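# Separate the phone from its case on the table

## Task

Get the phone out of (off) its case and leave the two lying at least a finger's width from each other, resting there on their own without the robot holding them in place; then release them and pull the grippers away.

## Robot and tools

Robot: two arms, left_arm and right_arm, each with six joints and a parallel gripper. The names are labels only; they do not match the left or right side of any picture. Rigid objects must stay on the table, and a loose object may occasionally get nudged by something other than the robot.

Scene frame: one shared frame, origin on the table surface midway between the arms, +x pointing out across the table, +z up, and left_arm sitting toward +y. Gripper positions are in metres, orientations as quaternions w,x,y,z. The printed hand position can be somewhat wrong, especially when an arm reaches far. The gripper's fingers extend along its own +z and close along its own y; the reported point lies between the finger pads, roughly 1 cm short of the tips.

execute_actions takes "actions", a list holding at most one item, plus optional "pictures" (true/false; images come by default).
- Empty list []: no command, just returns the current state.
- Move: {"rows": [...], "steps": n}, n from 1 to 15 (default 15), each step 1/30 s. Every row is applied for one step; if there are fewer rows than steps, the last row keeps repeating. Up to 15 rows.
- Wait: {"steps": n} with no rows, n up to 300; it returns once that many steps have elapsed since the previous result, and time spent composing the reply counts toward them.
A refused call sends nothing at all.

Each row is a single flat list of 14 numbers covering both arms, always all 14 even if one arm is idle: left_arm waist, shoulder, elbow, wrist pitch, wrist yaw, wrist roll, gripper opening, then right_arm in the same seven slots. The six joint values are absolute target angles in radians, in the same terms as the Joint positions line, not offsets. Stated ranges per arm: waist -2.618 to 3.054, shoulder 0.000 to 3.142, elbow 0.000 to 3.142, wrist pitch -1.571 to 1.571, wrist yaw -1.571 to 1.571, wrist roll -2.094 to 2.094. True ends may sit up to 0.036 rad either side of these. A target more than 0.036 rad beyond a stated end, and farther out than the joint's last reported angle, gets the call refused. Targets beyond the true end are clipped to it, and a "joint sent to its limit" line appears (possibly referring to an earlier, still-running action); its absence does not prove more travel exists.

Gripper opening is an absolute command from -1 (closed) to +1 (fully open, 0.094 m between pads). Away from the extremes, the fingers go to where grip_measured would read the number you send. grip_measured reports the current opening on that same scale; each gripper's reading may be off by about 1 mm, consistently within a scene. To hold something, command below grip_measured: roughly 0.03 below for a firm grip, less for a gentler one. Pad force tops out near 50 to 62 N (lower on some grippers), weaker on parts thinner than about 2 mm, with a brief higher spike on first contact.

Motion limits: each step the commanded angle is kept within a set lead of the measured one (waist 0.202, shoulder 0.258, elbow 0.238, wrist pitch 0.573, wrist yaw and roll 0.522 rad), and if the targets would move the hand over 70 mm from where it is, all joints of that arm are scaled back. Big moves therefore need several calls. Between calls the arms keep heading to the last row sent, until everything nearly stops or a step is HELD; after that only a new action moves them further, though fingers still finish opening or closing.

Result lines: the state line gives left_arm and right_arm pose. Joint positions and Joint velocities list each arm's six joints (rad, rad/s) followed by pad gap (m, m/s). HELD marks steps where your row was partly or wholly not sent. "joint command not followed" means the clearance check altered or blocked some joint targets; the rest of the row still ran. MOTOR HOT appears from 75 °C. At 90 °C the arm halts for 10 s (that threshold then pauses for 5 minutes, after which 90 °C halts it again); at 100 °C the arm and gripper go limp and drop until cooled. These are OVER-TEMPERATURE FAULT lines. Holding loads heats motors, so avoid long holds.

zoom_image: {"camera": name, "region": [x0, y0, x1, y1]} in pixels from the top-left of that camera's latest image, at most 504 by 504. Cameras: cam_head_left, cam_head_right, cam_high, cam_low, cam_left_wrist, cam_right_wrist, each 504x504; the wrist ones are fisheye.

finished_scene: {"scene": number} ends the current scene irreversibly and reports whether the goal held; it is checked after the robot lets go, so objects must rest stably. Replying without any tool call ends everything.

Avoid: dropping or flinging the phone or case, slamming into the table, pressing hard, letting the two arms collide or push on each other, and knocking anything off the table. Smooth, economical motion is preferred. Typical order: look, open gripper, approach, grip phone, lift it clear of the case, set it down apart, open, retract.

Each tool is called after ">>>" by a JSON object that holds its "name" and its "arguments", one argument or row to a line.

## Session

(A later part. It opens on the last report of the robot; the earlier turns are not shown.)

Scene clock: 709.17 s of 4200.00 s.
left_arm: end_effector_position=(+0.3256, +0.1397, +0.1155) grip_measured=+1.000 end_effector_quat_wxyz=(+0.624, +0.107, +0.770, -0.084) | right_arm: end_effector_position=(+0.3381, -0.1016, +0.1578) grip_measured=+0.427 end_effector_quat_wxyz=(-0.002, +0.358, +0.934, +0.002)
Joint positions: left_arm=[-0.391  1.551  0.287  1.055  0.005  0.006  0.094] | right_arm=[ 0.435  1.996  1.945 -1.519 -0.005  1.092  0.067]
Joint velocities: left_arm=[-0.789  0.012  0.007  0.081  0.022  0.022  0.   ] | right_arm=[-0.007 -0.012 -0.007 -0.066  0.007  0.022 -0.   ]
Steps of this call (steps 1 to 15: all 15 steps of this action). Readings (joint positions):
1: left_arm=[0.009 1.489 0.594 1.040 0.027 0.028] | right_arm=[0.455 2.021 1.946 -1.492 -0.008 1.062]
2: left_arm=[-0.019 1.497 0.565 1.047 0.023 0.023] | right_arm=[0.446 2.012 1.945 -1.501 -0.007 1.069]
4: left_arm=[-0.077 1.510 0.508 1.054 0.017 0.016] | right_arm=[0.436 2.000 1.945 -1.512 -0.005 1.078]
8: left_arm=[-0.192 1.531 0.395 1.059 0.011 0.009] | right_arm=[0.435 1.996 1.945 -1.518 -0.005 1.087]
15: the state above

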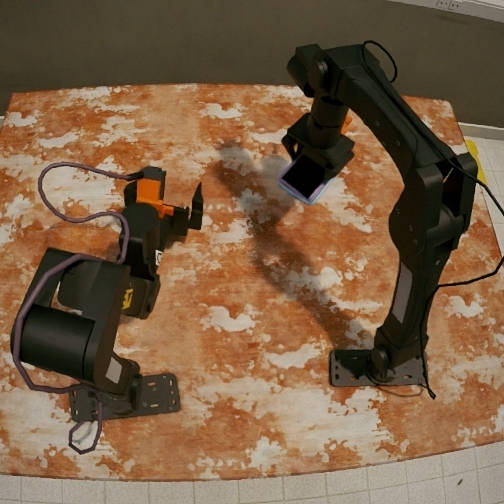

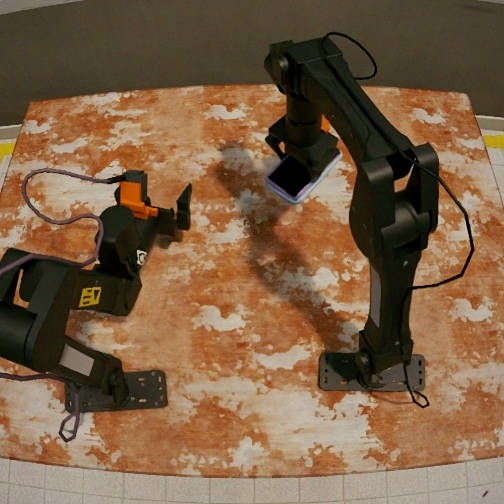

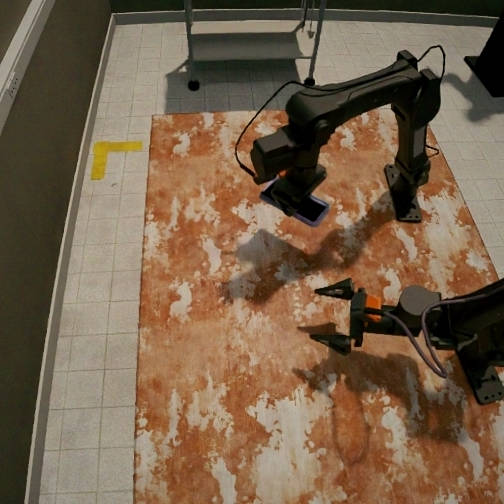

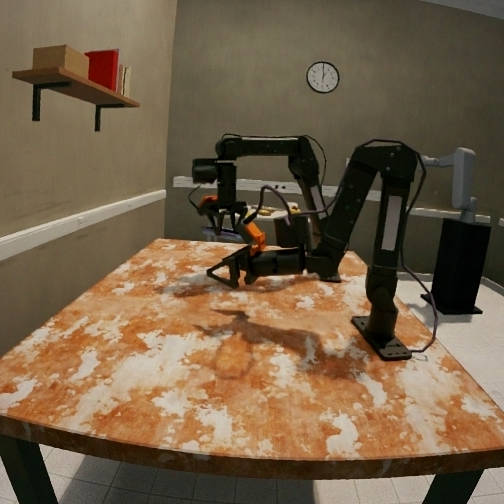

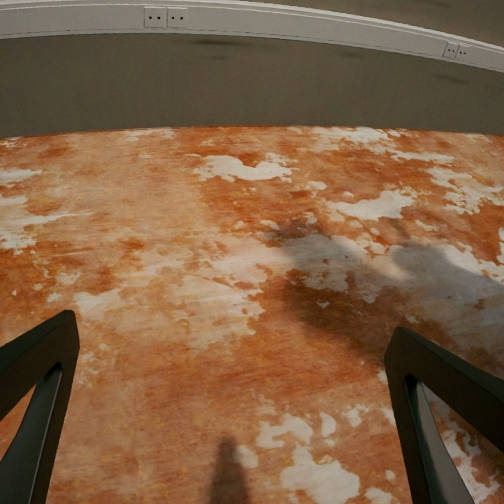

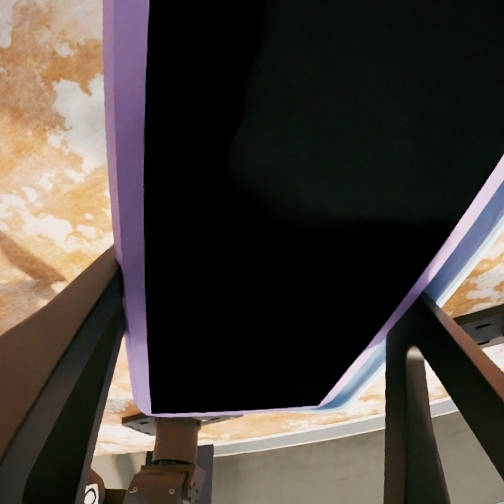

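>>> {"name": "execute_actions", "arguments": {
  "actions": [
    {"rows": [[-0.472,1.56,0.28,1.08,0,0,1.0, 0.440,1.970,1.930,-1.530,0.0,1.100,0.39],[-0.500,1.56,0.28,1.08,0,0,1.0, 0.440,1.970,1.930,-1.530,0.0,1.100,0.39],[-0.529,1.56,0.28,1.08,0,0,1.0, 0.440,1.970,1.930,-1.530,0.0,1.100,0.39],[-0.557,1.56,0.28,1.08,0,0,1.0, 0.440,1.970,1.930,-1.530,0.0,1.100,0.39],[-0.586,1.56,0.28,1.08,0,0,1.0, 0.440,1.970,1.930,-1.530,0.0,1.100,0.39],[-0.615,1.56,0.28,1.08,0,0,1.0, 0.440,1.970,1.930,-1.530,0.0,1.100,0.39],[-0.643,1.56,0.28,1.08,0,0,1.0, 0.440,1.970,1.930,-1.530,0.0,1.100,0.39],[-0.672,1.56,0.28,1.08,0,0,1.0, 0.440,1.970,1.930,-1.530,0.0,1.100,0.39],[-0.700,1.56,0.28,1.08,0,0,1.0, 0.440,1.970,1.930,-1.530,0.0,1.100,0.39],[-0.729,1.56,0.28,1.08,0,0,1.0, 0.440,1.970,1.930,-1.530,0.0,1.100,0.39],[-0.758,1.56,0.28,1.08,0,0,1.0, 0.440,1.970,1.930,-1.530,0.0,1.100,0.39],[-0.786,1.56,0.28,1.08,0,0,1.0, 0.440,1.970,1.930,-1.530,0.0,1.100,0.39],[-0.815,1.56,0.28,1.08,0,0,1.0, 0.440,1.970,1.930,-1.530,0.0,1.100,0.39],[-0.843,1.56,0.28,1.08,0,0,1.0, 0.440,1.970,1.930,-1.530,0.0,1.100,0.39],[-0.870,1.56,0.28,1.08,0,0,1.0, 0.440,1.970,1.930,-1.530,0.0,1.100,0.39]], "steps": 15}
  ],
  "pictures": false
}}

>>> {"name": "execute_actions", "arguments": {
  "actions": [
    {"steps": 10}
  ]
}}

Scene clock: 732.83 s of 4200.00 s.
left_arm: end_effector_position=(+0.2505, -0.0065, +0.1192) grip_measured=+1.000 end_effector_quat_wxyz=(+0.598, +0.264, +0.726, -0.215) | right_arm: end_effector_position=(+0.3381, -0.1016, +0.1578) grip_measured=+0.427 end_effector_quat_wxyz=(-0.002, +0.359, +0.933, +0.002)
Joint positions: left_arm=[-0.819  1.551  0.287  1.071 -0.001  0.003  0.094] | right_arm=[ 0.435  1.996  1.945 -1.519 -0.005  1.093  0.067]
Joint velocities: left_arm=[-0.803 -0.007 -0.022 -0.037  0.037 -0.066  0.   ] | right_arm=[-0.002 -0.002  0.007 -0.022 -0.066 -0.022  0.   ]
Steps of this call (steps 1 to 30: the robot went on to your last target; steps 31 to 120: nothing new was sent; then 19.17 s passed at rest; steps 121 to 135: all 15 steps of this action). Readings (joint positions):
121: left_arm=[-0.444 1.551 0.287 1.070 0.004 0.004] | right_arm=[0.435 1.996 1.945 -1.519 -0.005 1.093]
122: left_arm=[-0.455 1.551 0.287 1.070 0.001 0.004] | right_arm=[0.435 1.996 1.945 -1.519 -0.005 1.093]
124: left_arm=[-0.499 1.551 0.287 1.070 -0.003 0.004] | right_arm=[0.435 1.996 1.945 -1.519 -0.005 1.093]
128: left_arm=[-0.619 1.551 0.287 1.070 -0.002 0.003] | right_arm=[0.435 1.996 1.945 -1.519 -0.005 1.093]
135: the state above

Scene clock: 733.17 s of 4200.00 s.
left_arm: end_effector_position=(+0.2372, -0.0218, +0.1192) grip_measured=+1.000 end_effector_quat_wxyz=(+0.592, +0.283, +0.718, -0.232) | right_arm: end_effector_position=(+0.3381, -0.1016, +0.1578) grip_measured=+0.427 end_effector_quat_wxyz=(-0.002, +0.359, +0.933, +0.002)
Joint positions: left_arm=[-0.869  1.551  0.287  1.071  0.005  0.003  0.094] | right_arm=[ 0.435  1.996  1.945 -1.519 -0.005  1.093  0.067]
Joint velocities: left_arm=[-0.007  0.002 -0.027 -0.022 -0.051 -0.007  0.   ] | right_arm=[-0.012  0.002 -0.002  0.037  0.007  0.022  0.001]
Steps of this call (steps 1 to 10: the robot went on to your last target). Readings (joint positions):
1: left_arm=[-0.843 1.551 0.287 1.071 0.001 0.003] | right_arm=[0.435 1.996 1.945 -1.519 -0.005 1.093]
2: left_arm=[-0.859 1.551 0.287 1.071 0.004 0.003] | right_arm=[0.435 1.996 1.945 -1.519 -0.005 1.093]
4: left_arm=[-0.869 1.551 0.287 1.071 0.006 0.003] | right_arm=[0.435 1.996 1.945 -1.519 -0.005 1.093]
8: left_arm=[-0.869 1.551 0.287 1.071 0.005 0.003] | right_arm=[0.435 1.996 1.945 -1.519 -0.005 1.093]
10: the state above

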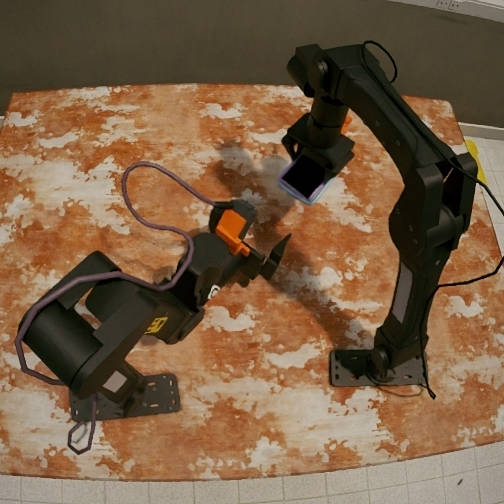

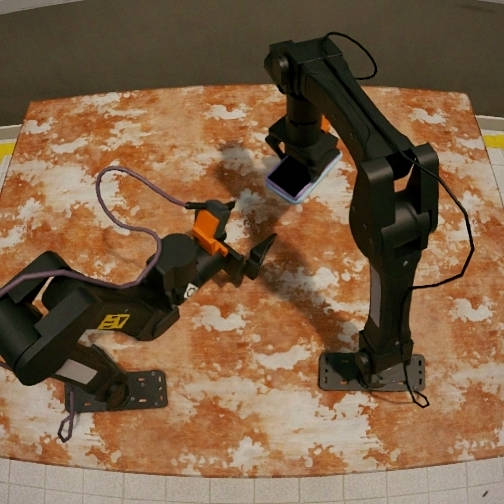

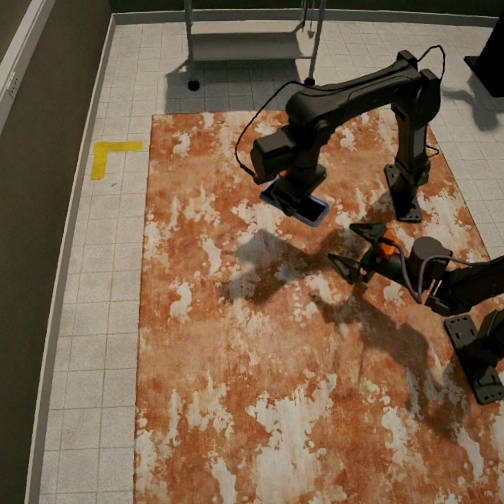

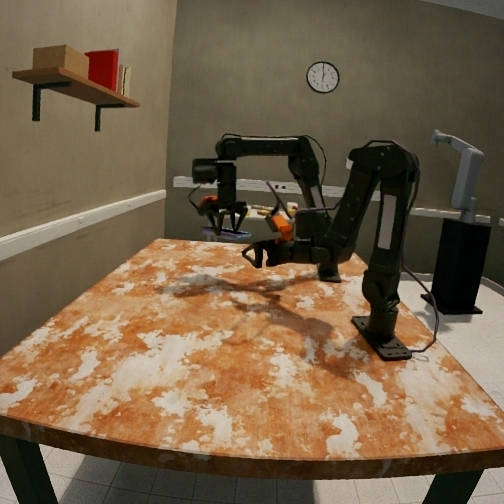

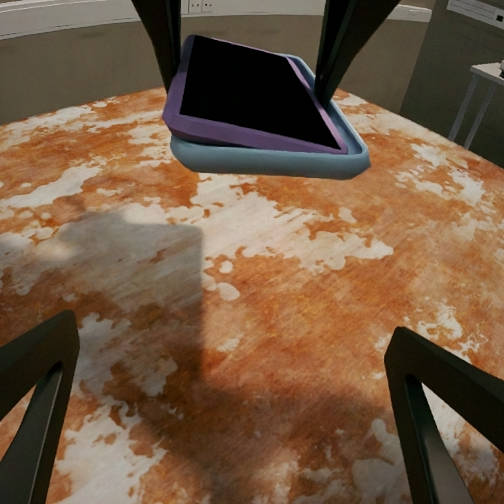

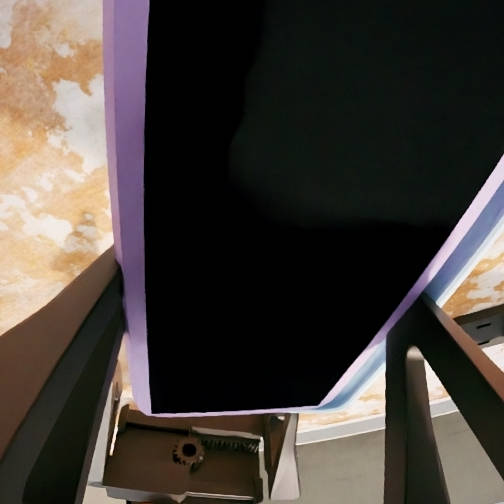

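>>> {"name": "execute_actions", "arguments": {
  "actions": [
    {"rows": [[-0.88,1.593,0.30,1.092,0,0,1.0, 0.440,1.970,1.930,-1.530,0.0,1.100,0.39],[-0.89,1.627,0.32,1.110,0,0,1.0, 0.440,1.970,1.930,-1.530,0.0,1.100,0.39],[-0.90,1.660,0.34,1.131,0,0,1.0, 0.440,1.970,1.930,-1.530,0.0,1.100,0.39],[-0.905,1.693,0.36,1.154,0,0,1.0, 0.440,1.970,1.930,-1.530,0.0,1.100,0.39],[-0.905,1.727,0.38,1.179,0,0,1.0, 0.440,1.970,1.930,-1.530,0.0,1.100,0.39],[-0.905,1.760,0.40,1.206,0,0,1.0, 0.440,1.970,1.930,-1.530,0.0,1.100,0.39],[-0.905,1.793,0.42,1.234,0,0,1.0, 0.440,1.970,1.930,-1.530,0.0,1.100,0.39],[-0.905,1.827,0.44,1.263,0,0,1.0, 0.440,1.970,1.930,-1.530,0.0,1.100,0.39],[-0.905,1.860,0.46,1.294,0,0,1.0, 0.440,1.970,1.930,-1.530,0.0,1.100,0.39],[-0.905,1.893,0.48,1.325,0,0,1.0, 0.440,1.970,1.930,-1.530,0.0,1.100,0.39],[-0.905,1.927,0.50,1.357,0,0,1.0, 0.440,1.970,1.930,-1.530,0.0,1.100,0.39],[-0.905,1.960,0.52,1.391,0,0,1.0, 0.440,1.970,1.930,-1.530,0.0,1.100,0.39],[-0.905,1.993,0.54,1.425,0,0,1.0, 0.440,1.970,1.930,-1.530,0.0,1.100,0.39],[-0.905,2.027,0.56,1.459,0,0,1.0, 0.440,1.970,1.930,-1.530,0.0,1.100,0.39],[-0.905,2.06,0.58,1.495,0,0,1.0, 0.440,1.970,1.930,-1.530,0.0,1.100,0.39]], "steps": 15}
  ],
  "pictures": false
}}

>>> {"name": "execute_actions", "arguments": {
  "actions": [
    {"steps": 20}
  ]
}}

>>> {"name": "zoom_image", "arguments": {
  "camera": "cam_low",
  "region": [170, 180, 330, 290]
}}

Scene clock: 770.93 s of 4200.00 s.
left_arm: end_effector_position=(+0.2797, -0.0790, +0.0957) grip_measured=+1.000 end_effector_quat_wxyz=(+0.618, +0.283, +0.689, -0.252) | right_arm: end_effector_position=(+0.3381, -0.1016, +0.1578) grip_measured=+0.427 end_effector_quat_wxyz=(-0.002, +0.359, +0.933, +0.002)
Joint positions: left_arm=[-0.898  1.989  0.525  1.356  0.003  0.003  0.094] | right_arm=[ 0.435  1.996  1.945 -1.519 -0.005  1.093  0.067]
Joint velocities: left_arm=[ 0.007  0.921  0.584  0.916 -0.007 -0.051  0.   ] | right_arm=[ 0.002 -0.002  0.002  0.007 -0.037  0.022 -0.001]
Steps of this call (steps 1 to 30: the robot went on to your last target; steps 31 to 120: nothing new was sent; then 33.27 s passed at rest; steps 121 to 135: all 15 steps of this action). Readings (joint positions):
121: left_arm=[-0.869 1.555 0.287 1.074 0.005 0.003] | right_arm=[0.435 1.996 1.945 -1.519 -0.005 1.093]
122: left_arm=[-0.870 1.566 0.288 1.084 0.004 0.003] | right_arm=[0.435 1.996 1.945 -1.519 -0.005 1.093]
124: left_arm=[-0.883 1.616 0.307 1.106 0.003 0.003] | right_arm=[0.435 1.996 1.945 -1.519 -0.005 1.093]
128: left_arm=[-0.898 1.757 0.381 1.167 0.003 0.003] | right_arm=[0.435 1.996 1.945 -1.519 -0.005 1.093]
135: the state above

Scene clock: 771.60 s of 4200.00 s.
left_arm: end_effector_position=(+0.2859, -0.0851, +0.1109) grip_measured=+1.000 end_effector_quat_wxyz=(+0.652, +0.270, +0.657, -0.265) | right_arm: end_effector_position=(+0.3381, -0.1016, +0.1578) grip_measured=+0.427 end_effector_quat_wxyz=(-0.002, +0.359, +0.933, +0.002)
Joint positions: left_arm=[-0.898  2.05   0.555  1.485  0.003  0.003  0.094] | right_arm=[ 0.435  1.996  1.945 -1.519 -0.005  1.093  0.067]
Joint velocities: left_arm=[ 0.007  0.007 -0.022 -0.007 -0.022 -0.022  0.   ] | right_arm=[-0.027 -0.002 -0.007 -0.066 -0.022  0.022  0.   ]
Steps of this call (steps 1 to 20: the robot went on to your last target). Readings (joint positions):
1: left_arm=[-0.898 2.017 0.542 1.382 0.003 0.003] | right_arm=[0.435 1.996 1.945 -1.519 -0.005 1.093]
2: left_arm=[-0.898 2.035 0.552 1.400 0.003 0.003] | right_arm=[0.435 1.996 1.945 -1.519 -0.005 1.093]
4: left_arm=[-0.898 2.049 0.555 1.424 0.003 0.003] | right_arm=[0.435 1.996 1.945 -1.519 -0.005 1.093]
8: left_arm=[-0.898 2.050 0.555 1.461 0.003 0.003] | right_arm=[0.435 1.996 1.945 -1.519 -0.005 1.093]
20: the state above

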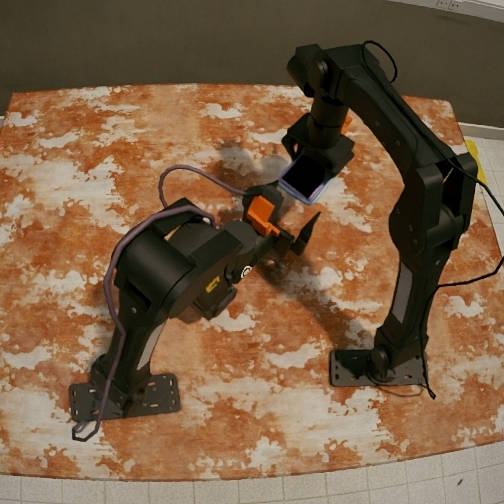

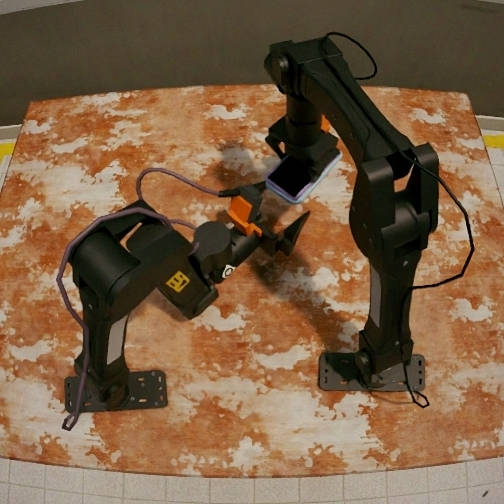

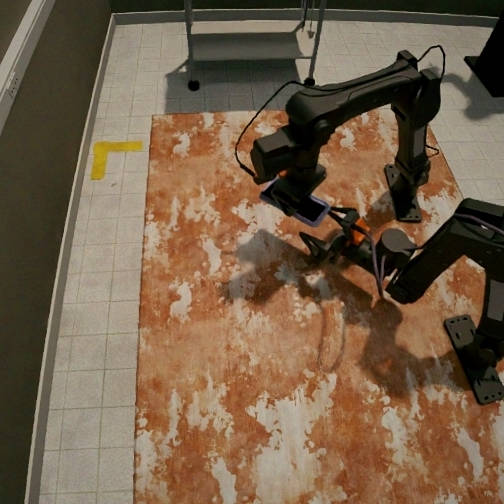

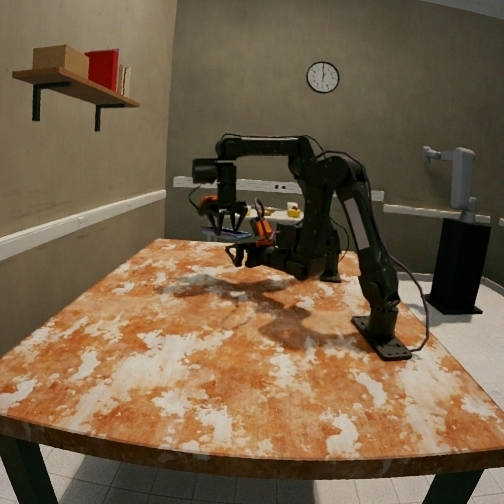

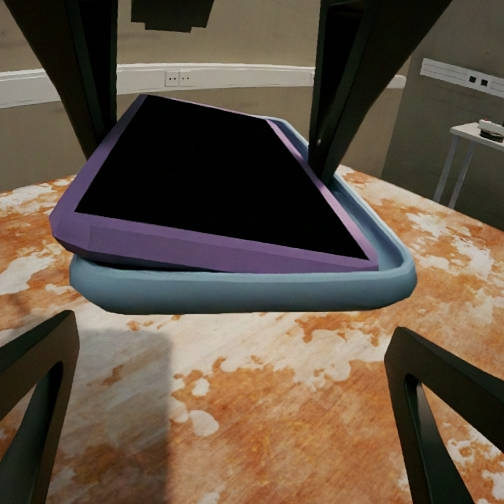

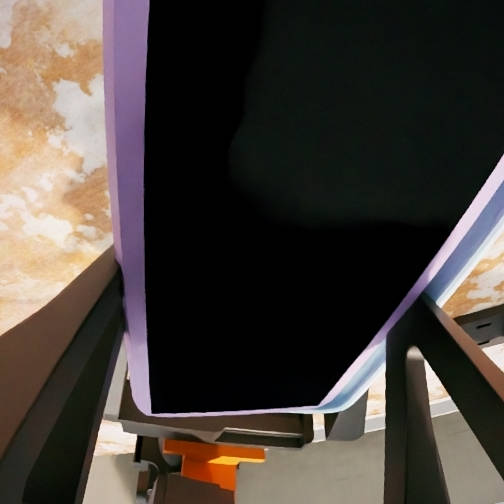

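Region (170, 180, 330, 290) of cam_low's 504x504 image, scaled by 3.150, with more detail than that image has; it fills the top 346 rows of this view, and the rest is white.

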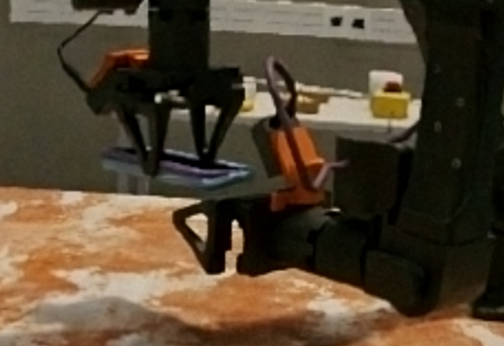

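>>> {"name": "execute_actions", "arguments": {
  "actions": [
    {"rows": [[-0.905,2.06,0.58,1.495,0,0,1.0, 0.440,1.970,1.915,-1.520,0.0,1.100,0.39],[-0.905,2.06,0.58,1.495,0,0,1.0, 0.440,1.970,1.905,-1.510,0.0,1.100,0.39],[-0.905,2.06,0.58,1.495,0,0,1.0, 0.440,1.970,1.895,-1.500,0.0,1.100,0.39],[-0.905,2.06,0.58,1.495,0,0,1.0, 0.440,1.970,1.885,-1.485,0.0,1.100,0.39],[-0.905,2.06,0.58,1.495,0,0,1.0, 0.440,1.970,1.877,-1.47,0.0,1.100,0.39],[-0.905,2.06,0.58,1.495,0,0,1.0, 0.440,1.970,1.87,-1.455,0.0,1.100,0.39]], "steps": 15}
  ]
}}

>>> {"name": "zoom_image", "arguments": {
  "camera": "cam_low",
  "region": [180, 200, 300, 280]
}}

Scene clock: 800.30 s of 4200.00 s.
left_arm: end_effector_position=(+0.2859, -0.0851, +0.1111) grip_measured=+1.000 end_effector_quat_wxyz=(+0.652, +0.270, +0.657, -0.266) | right_arm: end_effector_position=(+0.3372, -0.1020, +0.1410) grip_measured=+0.427 end_effector_quat_wxyz=(-0.007, +0.359, +0.933, -0.003)
Joint positions: left_arm=[-0.898  2.05   0.555  1.486  0.003  0.003  0.094] | right_arm=[ 0.435  1.996  1.877 -1.466 -0.005  1.093  0.067]
Joint velocities: left_arm=[ 0.002 -0.012 -0.002  0.081 -0.051  0.037  0.   ] | right_arm=[ 0.012 -0.007 -0.002 -0.022 -0.022  0.022 -0.   ]
Steps of this call (steps 1 to 15: the robot went on to your last target; steps 16 to 100: nothing new was sent; then 24.87 s passed at rest; steps 101 to 115: all 15 steps of this action). Readings (joint positions):
101: left_arm=[-0.898 2.050 0.555 1.486 0.003 0.003] | right_arm=[0.435 1.996 1.941 -1.517 -0.005 1.093]
102: left_arm=[-0.898 2.050 0.555 1.486 0.003 0.003] | right_arm=[0.435 1.996 1.937 -1.517 -0.005 1.093]
104: left_arm=[-0.898 2.050 0.555 1.486 0.003 0.003] | right_arm=[0.435 1.996 1.917 -1.510 -0.005 1.093]
108: left_arm=[-0.898 2.050 0.555 1.486 0.003 0.003] | right_arm=[0.435 1.996 1.880 -1.486 -0.005 1.093]
115: the state above

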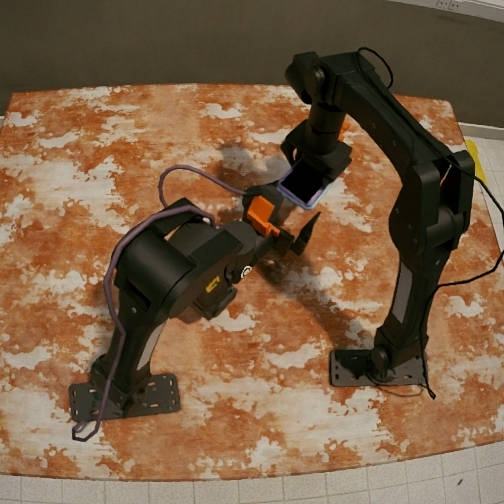

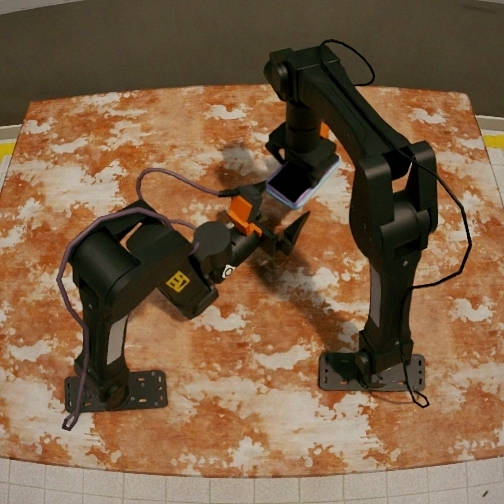

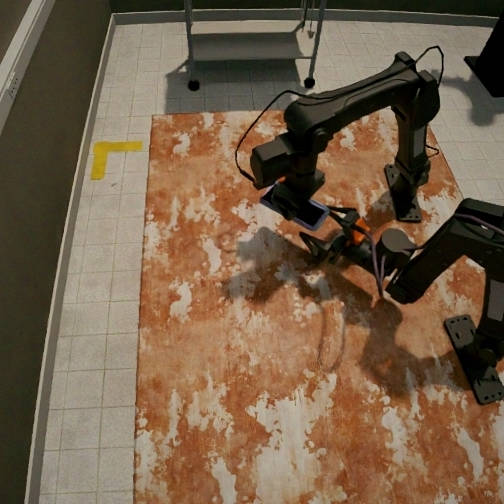

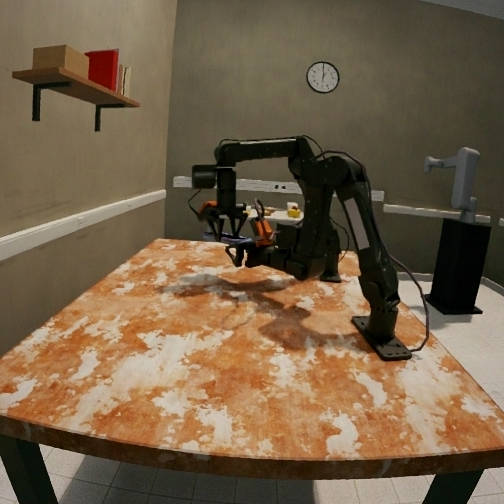

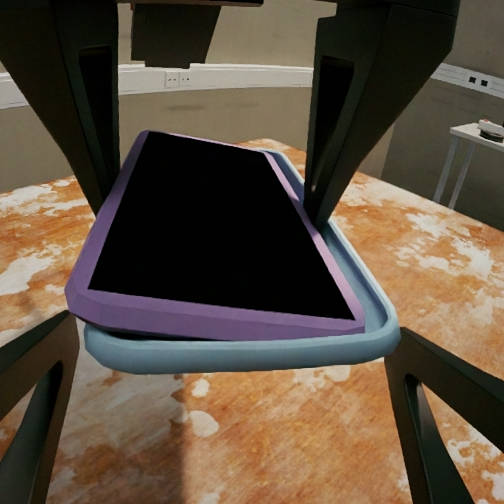

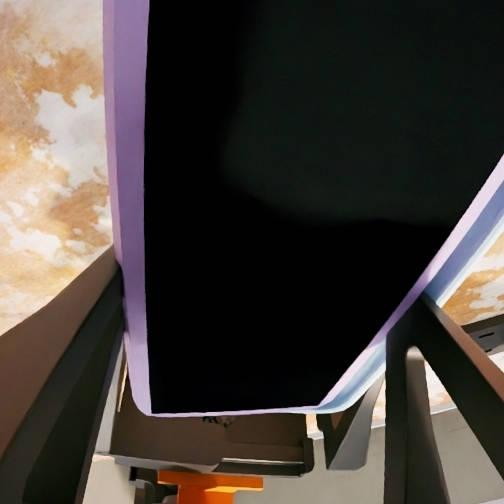

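Region (180, 200, 300, 280) of cam_low's 504x504 image, scaled by 4.200, with more detail than that image has.

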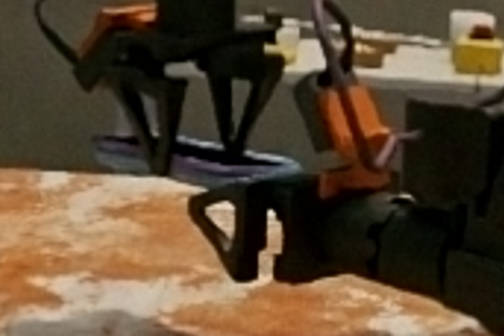

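>>> {"name": "execute_actions", "arguments": {
  "actions": [
    {"rows": [[-0.91,2.06,0.58,1.495,0,0,1.0, 0.440,1.970,1.855,-1.44,0.0,1.100,0.39],[-0.915,2.06,0.58,1.495,0,0,1.0, 0.440,1.970,1.845,-1.425,0.0,1.100,0.39],[-0.915,2.06,0.58,1.495,0,0,1.0, 0.440,1.970,1.837,-1.41,0.0,1.100,0.39],[-0.915,2.06,0.58,1.495,0,0,1.0, 0.440,1.970,1.83,-1.40,0.0,1.100,0.39]], "steps": 15}
  ]
}}

>>> {"name": "zoom_image", "arguments": {
  "camera": "cam_low",
  "region": [180, 200, 300, 280]
}}

Scene clock: 813.67 s of 4200.00 s.
left_arm: end_effector_position=(+0.2828, -0.0883, +0.1112) grip_measured=+1.000 end_effector_quat_wxyz=(+0.651, +0.273, +0.655, -0.269) | right_arm: end_effector_position=(+0.3412, -0.1004, +0.1312) grip_measured=+0.427 end_effector_quat_wxyz=(-0.002, +0.359, +0.933, +0.002)
Joint positions: left_arm=[-0.908  2.05   0.555  1.486  0.002  0.003  0.094] | right_arm=[ 0.435  1.996  1.838 -1.413 -0.005  1.093  0.067]
Joint velocities: left_arm=[ 0.002  0.017 -0.007 -0.066 -0.007 -0.007  0.   ] | right_arm=[-0.007  0.007  0.002 -0.022  0.051 -0.022 -0.001]
Steps of this call (steps 1 to 15: the robot went on to your last target; steps 16 to 100: nothing new was sent; then 9.53 s passed at rest; steps 101 to 115: all 15 steps of this action). Readings (joint positions):
101: left_arm=[-0.899 2.050 0.555 1.486 0.003 0.003] | right_arm=[0.435 1.996 1.877 -1.460 -0.005 1.093]
102: left_arm=[-0.900 2.050 0.555 1.486 0.003 0.003] | right_arm=[0.435 1.996 1.873 -1.455 -0.005 1.093]
104: left_arm=[-0.904 2.050 0.555 1.486 0.003 0.003] | right_arm=[0.435 1.996 1.860 -1.438 -0.005 1.093]
108: left_arm=[-0.908 2.050 0.555 1.486 0.003 0.003] | right_arm=[0.435 1.996 1.838 -1.421 -0.005 1.093]
115: the state above

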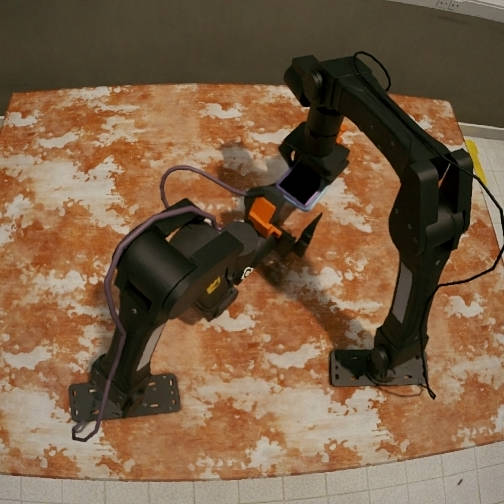

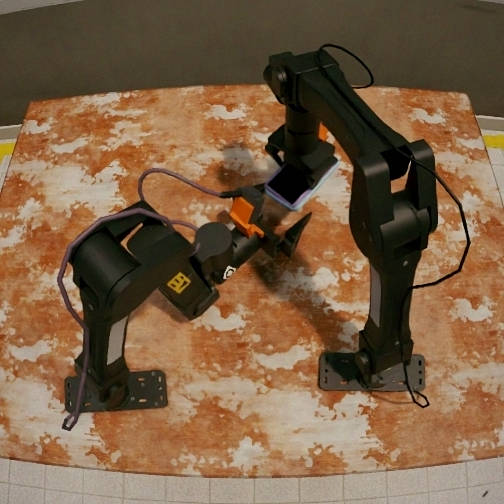

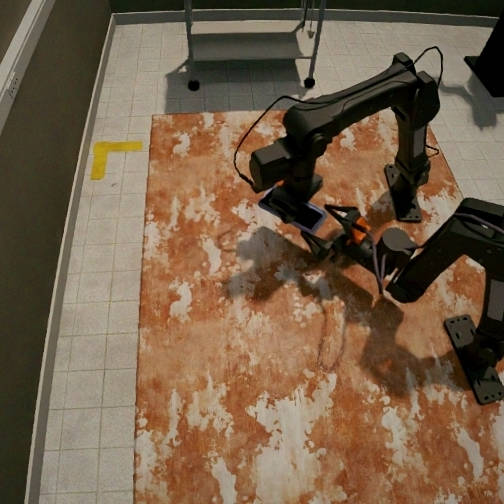

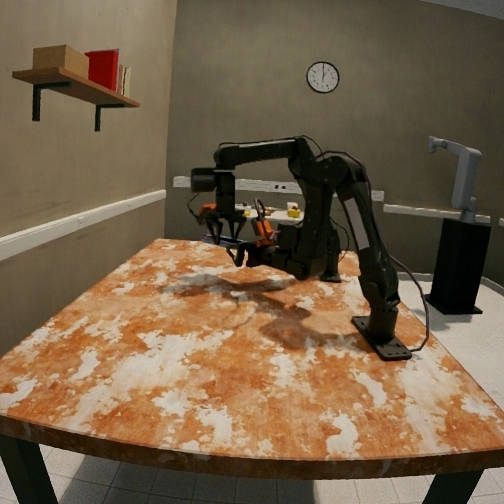

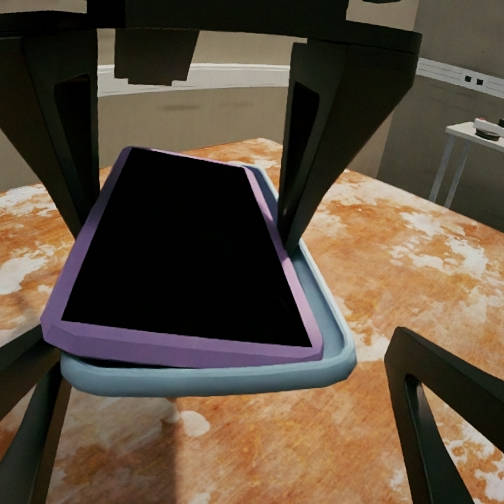

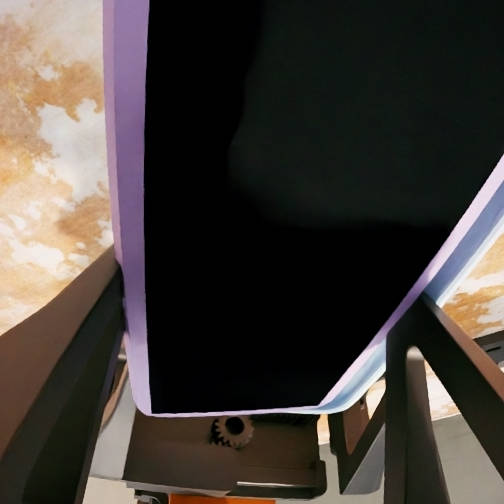

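Region (180, 200, 300, 280) of cam_low's 504x504 image, scaled by 4.200, with more detail than that image has.

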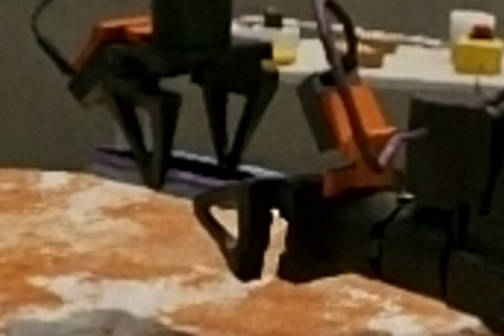

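>>> {"name": "execute_actions", "arguments": {
  "actions": [
    {"rows": [[-0.905,2.06,0.58,1.495,0,0,1.0, 0.440,1.970,1.83,-1.40,0.0,1.100,0.39],[-0.897,2.06,0.58,1.495,0,0,1.0, 0.440,1.970,1.83,-1.40,0.0,1.100,0.39],[-0.889,2.06,0.58,1.495,0,0,1.0, 0.440,1.970,1.83,-1.40,0.0,1.100,0.39]], "steps": 12}
  ]
}}

Scene clock: 826.40 s of 4200.00 s.
left_arm: end_effector_position=(+0.2869, -0.0841, +0.1112) grip_measured=+1.000 end_effector_quat_wxyz=(+0.653, +0.269, +0.657, -0.264) | right_arm: end_effector_position=(+0.3425, -0.1000, +0.1312) grip_measured=+0.427 end_effector_quat_wxyz=(+0.000, +0.359, +0.933, +0.003)
Joint positions: left_arm=[-0.896  2.05   0.555  1.486  0.002  0.003  0.094] | right_arm=[ 0.435  1.996  1.838 -1.408 -0.005  1.093  0.067]
Joint velocities: left_arm=[ 0.002 -0.012 -0.007  0.022 -0.037  0.007  0.   ] | right_arm=[-0.007 -0.022 -0.002 -0.037 -0.066 -0.081  0.001]
Steps of this call (steps 1 to 15: the robot went on to your last target; steps 16 to 100: nothing new was sent; then 9.00 s passed at rest; steps 101 to 112: all 12 steps of this action). Readings (joint positions):
101: left_arm=[-0.908 2.050 0.555 1.486 0.002 0.003] | right_arm=[0.435 1.996 1.838 -1.413 -0.005 1.093]
102: left_arm=[-0.908 2.050 0.555 1.486 0.002 0.003] | right_arm=[0.435 1.996 1.838 -1.413 -0.005 1.093]
104: left_arm=[-0.904 2.050 0.555 1.486 0.002 0.003] | right_arm=[0.435 1.996 1.838 -1.412 -0.005 1.093]
108: left_arm=[-0.896 2.050 0.555 1.486 0.002 0.003] | right_arm=[0.435 1.996 1.838 -1.409 -0.005 1.093]
112: the state above

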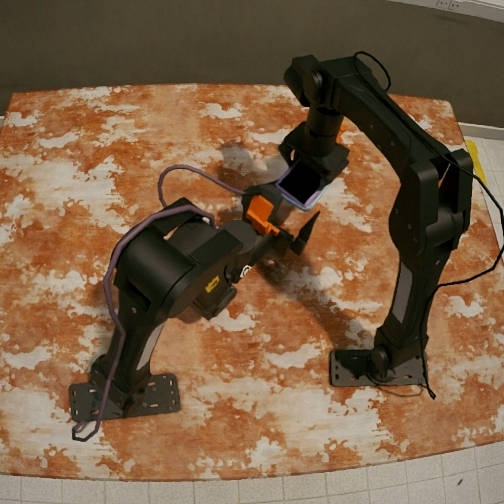

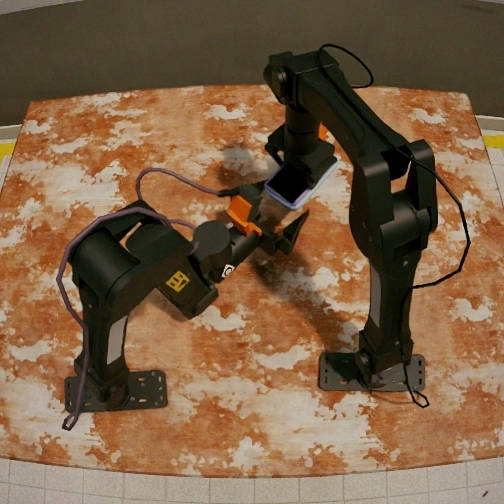

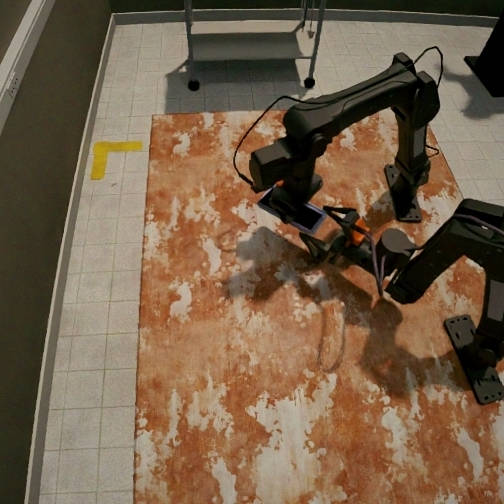

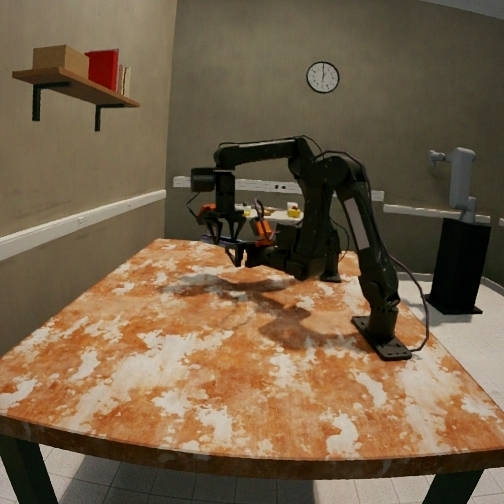

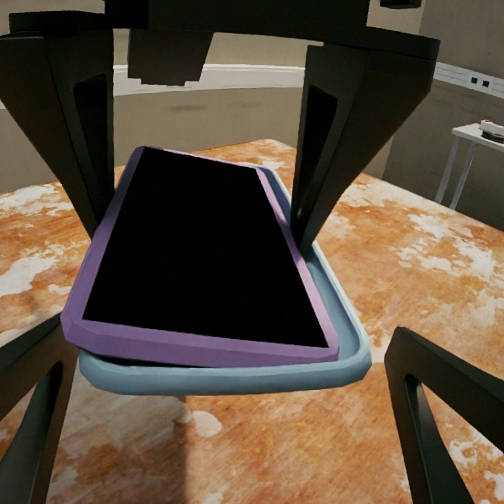

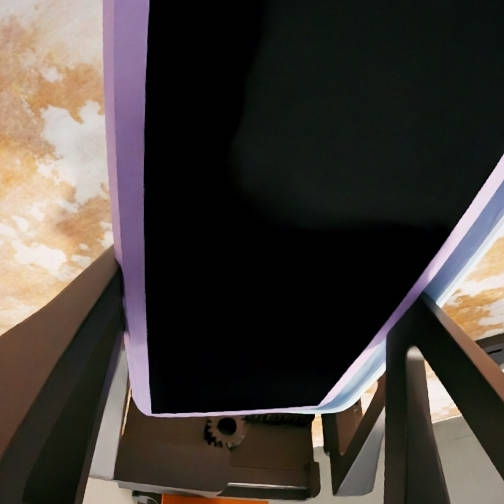

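>>> {"name": "execute_actions", "arguments": {
  "actions": [
    {"rows": [[-0.889,2.06,0.58,1.495,0,0,0.9, 0.440,1.970,1.83,-1.40,0.0,1.100,0.39],[-0.889,2.06,0.58,1.495,0,0,0.8, 0.440,1.970,1.83,-1.40,0.0,1.100,0.39],[-0.889,2.06,0.58,1.495,0,0,0.72, 0.440,1.970,1.83,-1.40,0.0,1.100,0.39],[-0.889,2.06,0.58,1.495,0,0,0.66, 0.440,1.970,1.83,-1.40,0.0,1.100,0.39],[-0.889,2.06,0.58,1.495,0,0,0.62, 0.440,1.970,1.83,-1.40,0.0,1.100,0.39],[-0.889,2.06,0.58,1.495,0,0,0.58, 0.440,1.970,1.83,-1.40,0.0,1.100,0.39],[-0.889,2.06,0.58,1.495,0,0,0.55, 0.440,1.970,1.83,-1.40,0.0,1.100,0.39],[-0.889,2.06,0.58,1.495,0,0,0.52, 0.440,1.970,1.83,-1.40,0.0,1.100,0.39],[-0.889,2.06,0.58,1.495,0,0,0.49, 0.440,1.970,1.83,-1.40,0.0,1.100,0.39],[-0.889,2.06,0.58,1.495,0,0,0.46, 0.440,1.970,1.83,-1.40,0.0,1.100,0.39],[-0.889,2.06,0.58,1.495,0,0,0.44, 0.440,1.970,1.83,-1.40,0.0,1.100,0.39]], "steps": 15}
  ]
}}

Scene clock: 842.60 s of 4200.00 s.
left_arm: end_effector_position=(+0.2888, -0.0822, +0.1110) grip_measured=+0.444 end_effector_quat_wxyz=(+0.653, +0.265, +0.659, -0.262) | right_arm: end_effector_position=(+0.3422, -0.0992, +0.1312) grip_measured=+0.427 end_effector_quat_wxyz=(-0.001, +0.359, +0.933, +0.005)
Joint positions: left_arm=[-0.892  2.05   0.555  1.485 -0.004  0.001  0.068] | right_arm=[ 0.435  1.996  1.838 -1.408 -0.01   1.093  0.067]
Joint velocities: left_arm=[-0.002  0.012  0.012  0.066 -0.007  0.007  0.001] | right_arm=[ 0.002 -0.012 -0.012 -0.051 -0.051  0.022 -0.001]
Steps of this call (steps 1 to 15: the robot went on to your last target; steps 16 to 100: nothing new was sent; then 12.37 s passed at rest; steps 101 to 115: all 15 steps of this action). Readings (joint positions):
101: left_arm=[-0.896 2.050 0.555 1.486 0.002 0.003] | right_arm=[0.435 1.996 1.838 -1.407 -0.005 1.093]
102: left_arm=[-0.896 2.050 0.555 1.486 0.002 0.003] | right_arm=[0.435 1.996 1.838 -1.407 -0.005 1.093]
104: left_arm=[-0.895 2.050 0.555 1.486 -0.001 0.003] | right_arm=[0.435 1.996 1.838 -1.408 -0.005 1.093]
108: left_arm=[-0.892 2.050 0.555 1.486 -0.004 0.002] | right_arm=[0.435 1.996 1.838 -1.408 -0.005 1.093]
115: the state above

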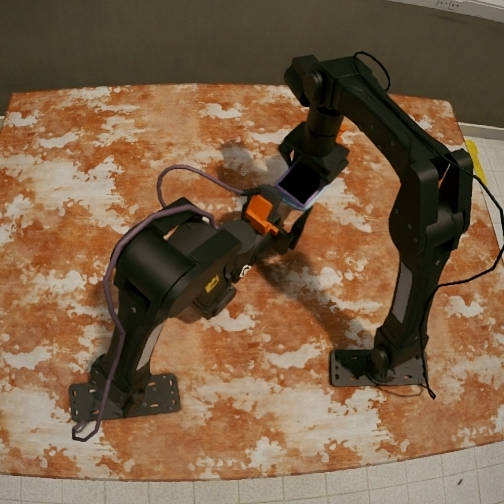

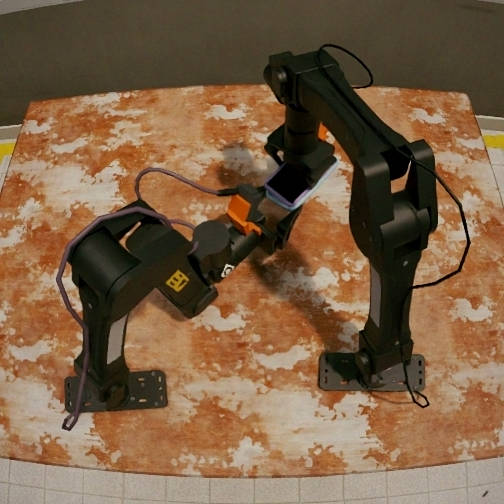

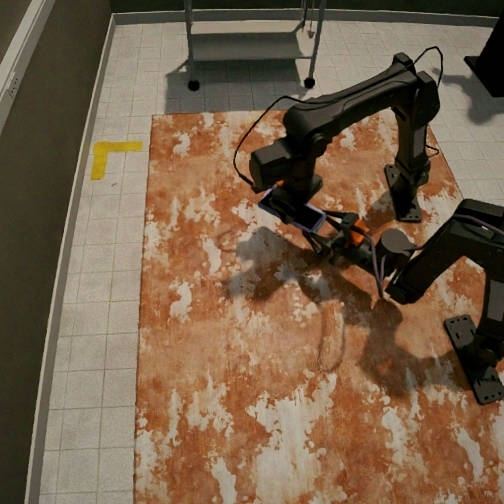

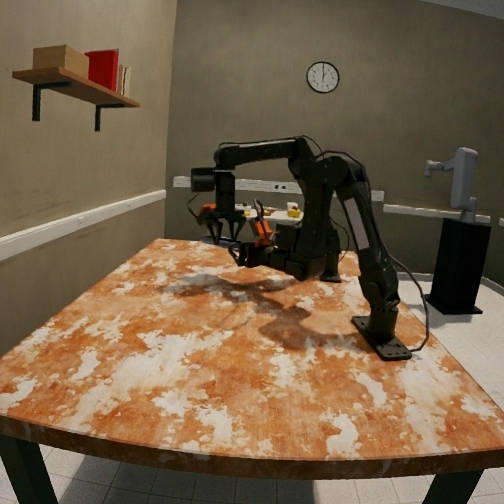

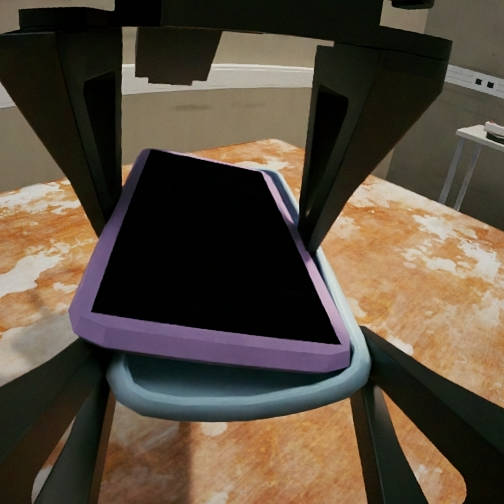

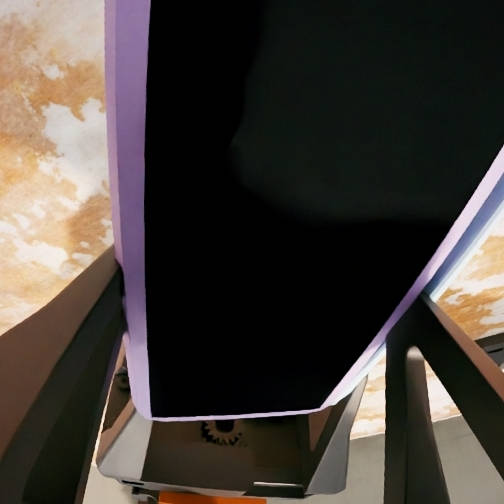

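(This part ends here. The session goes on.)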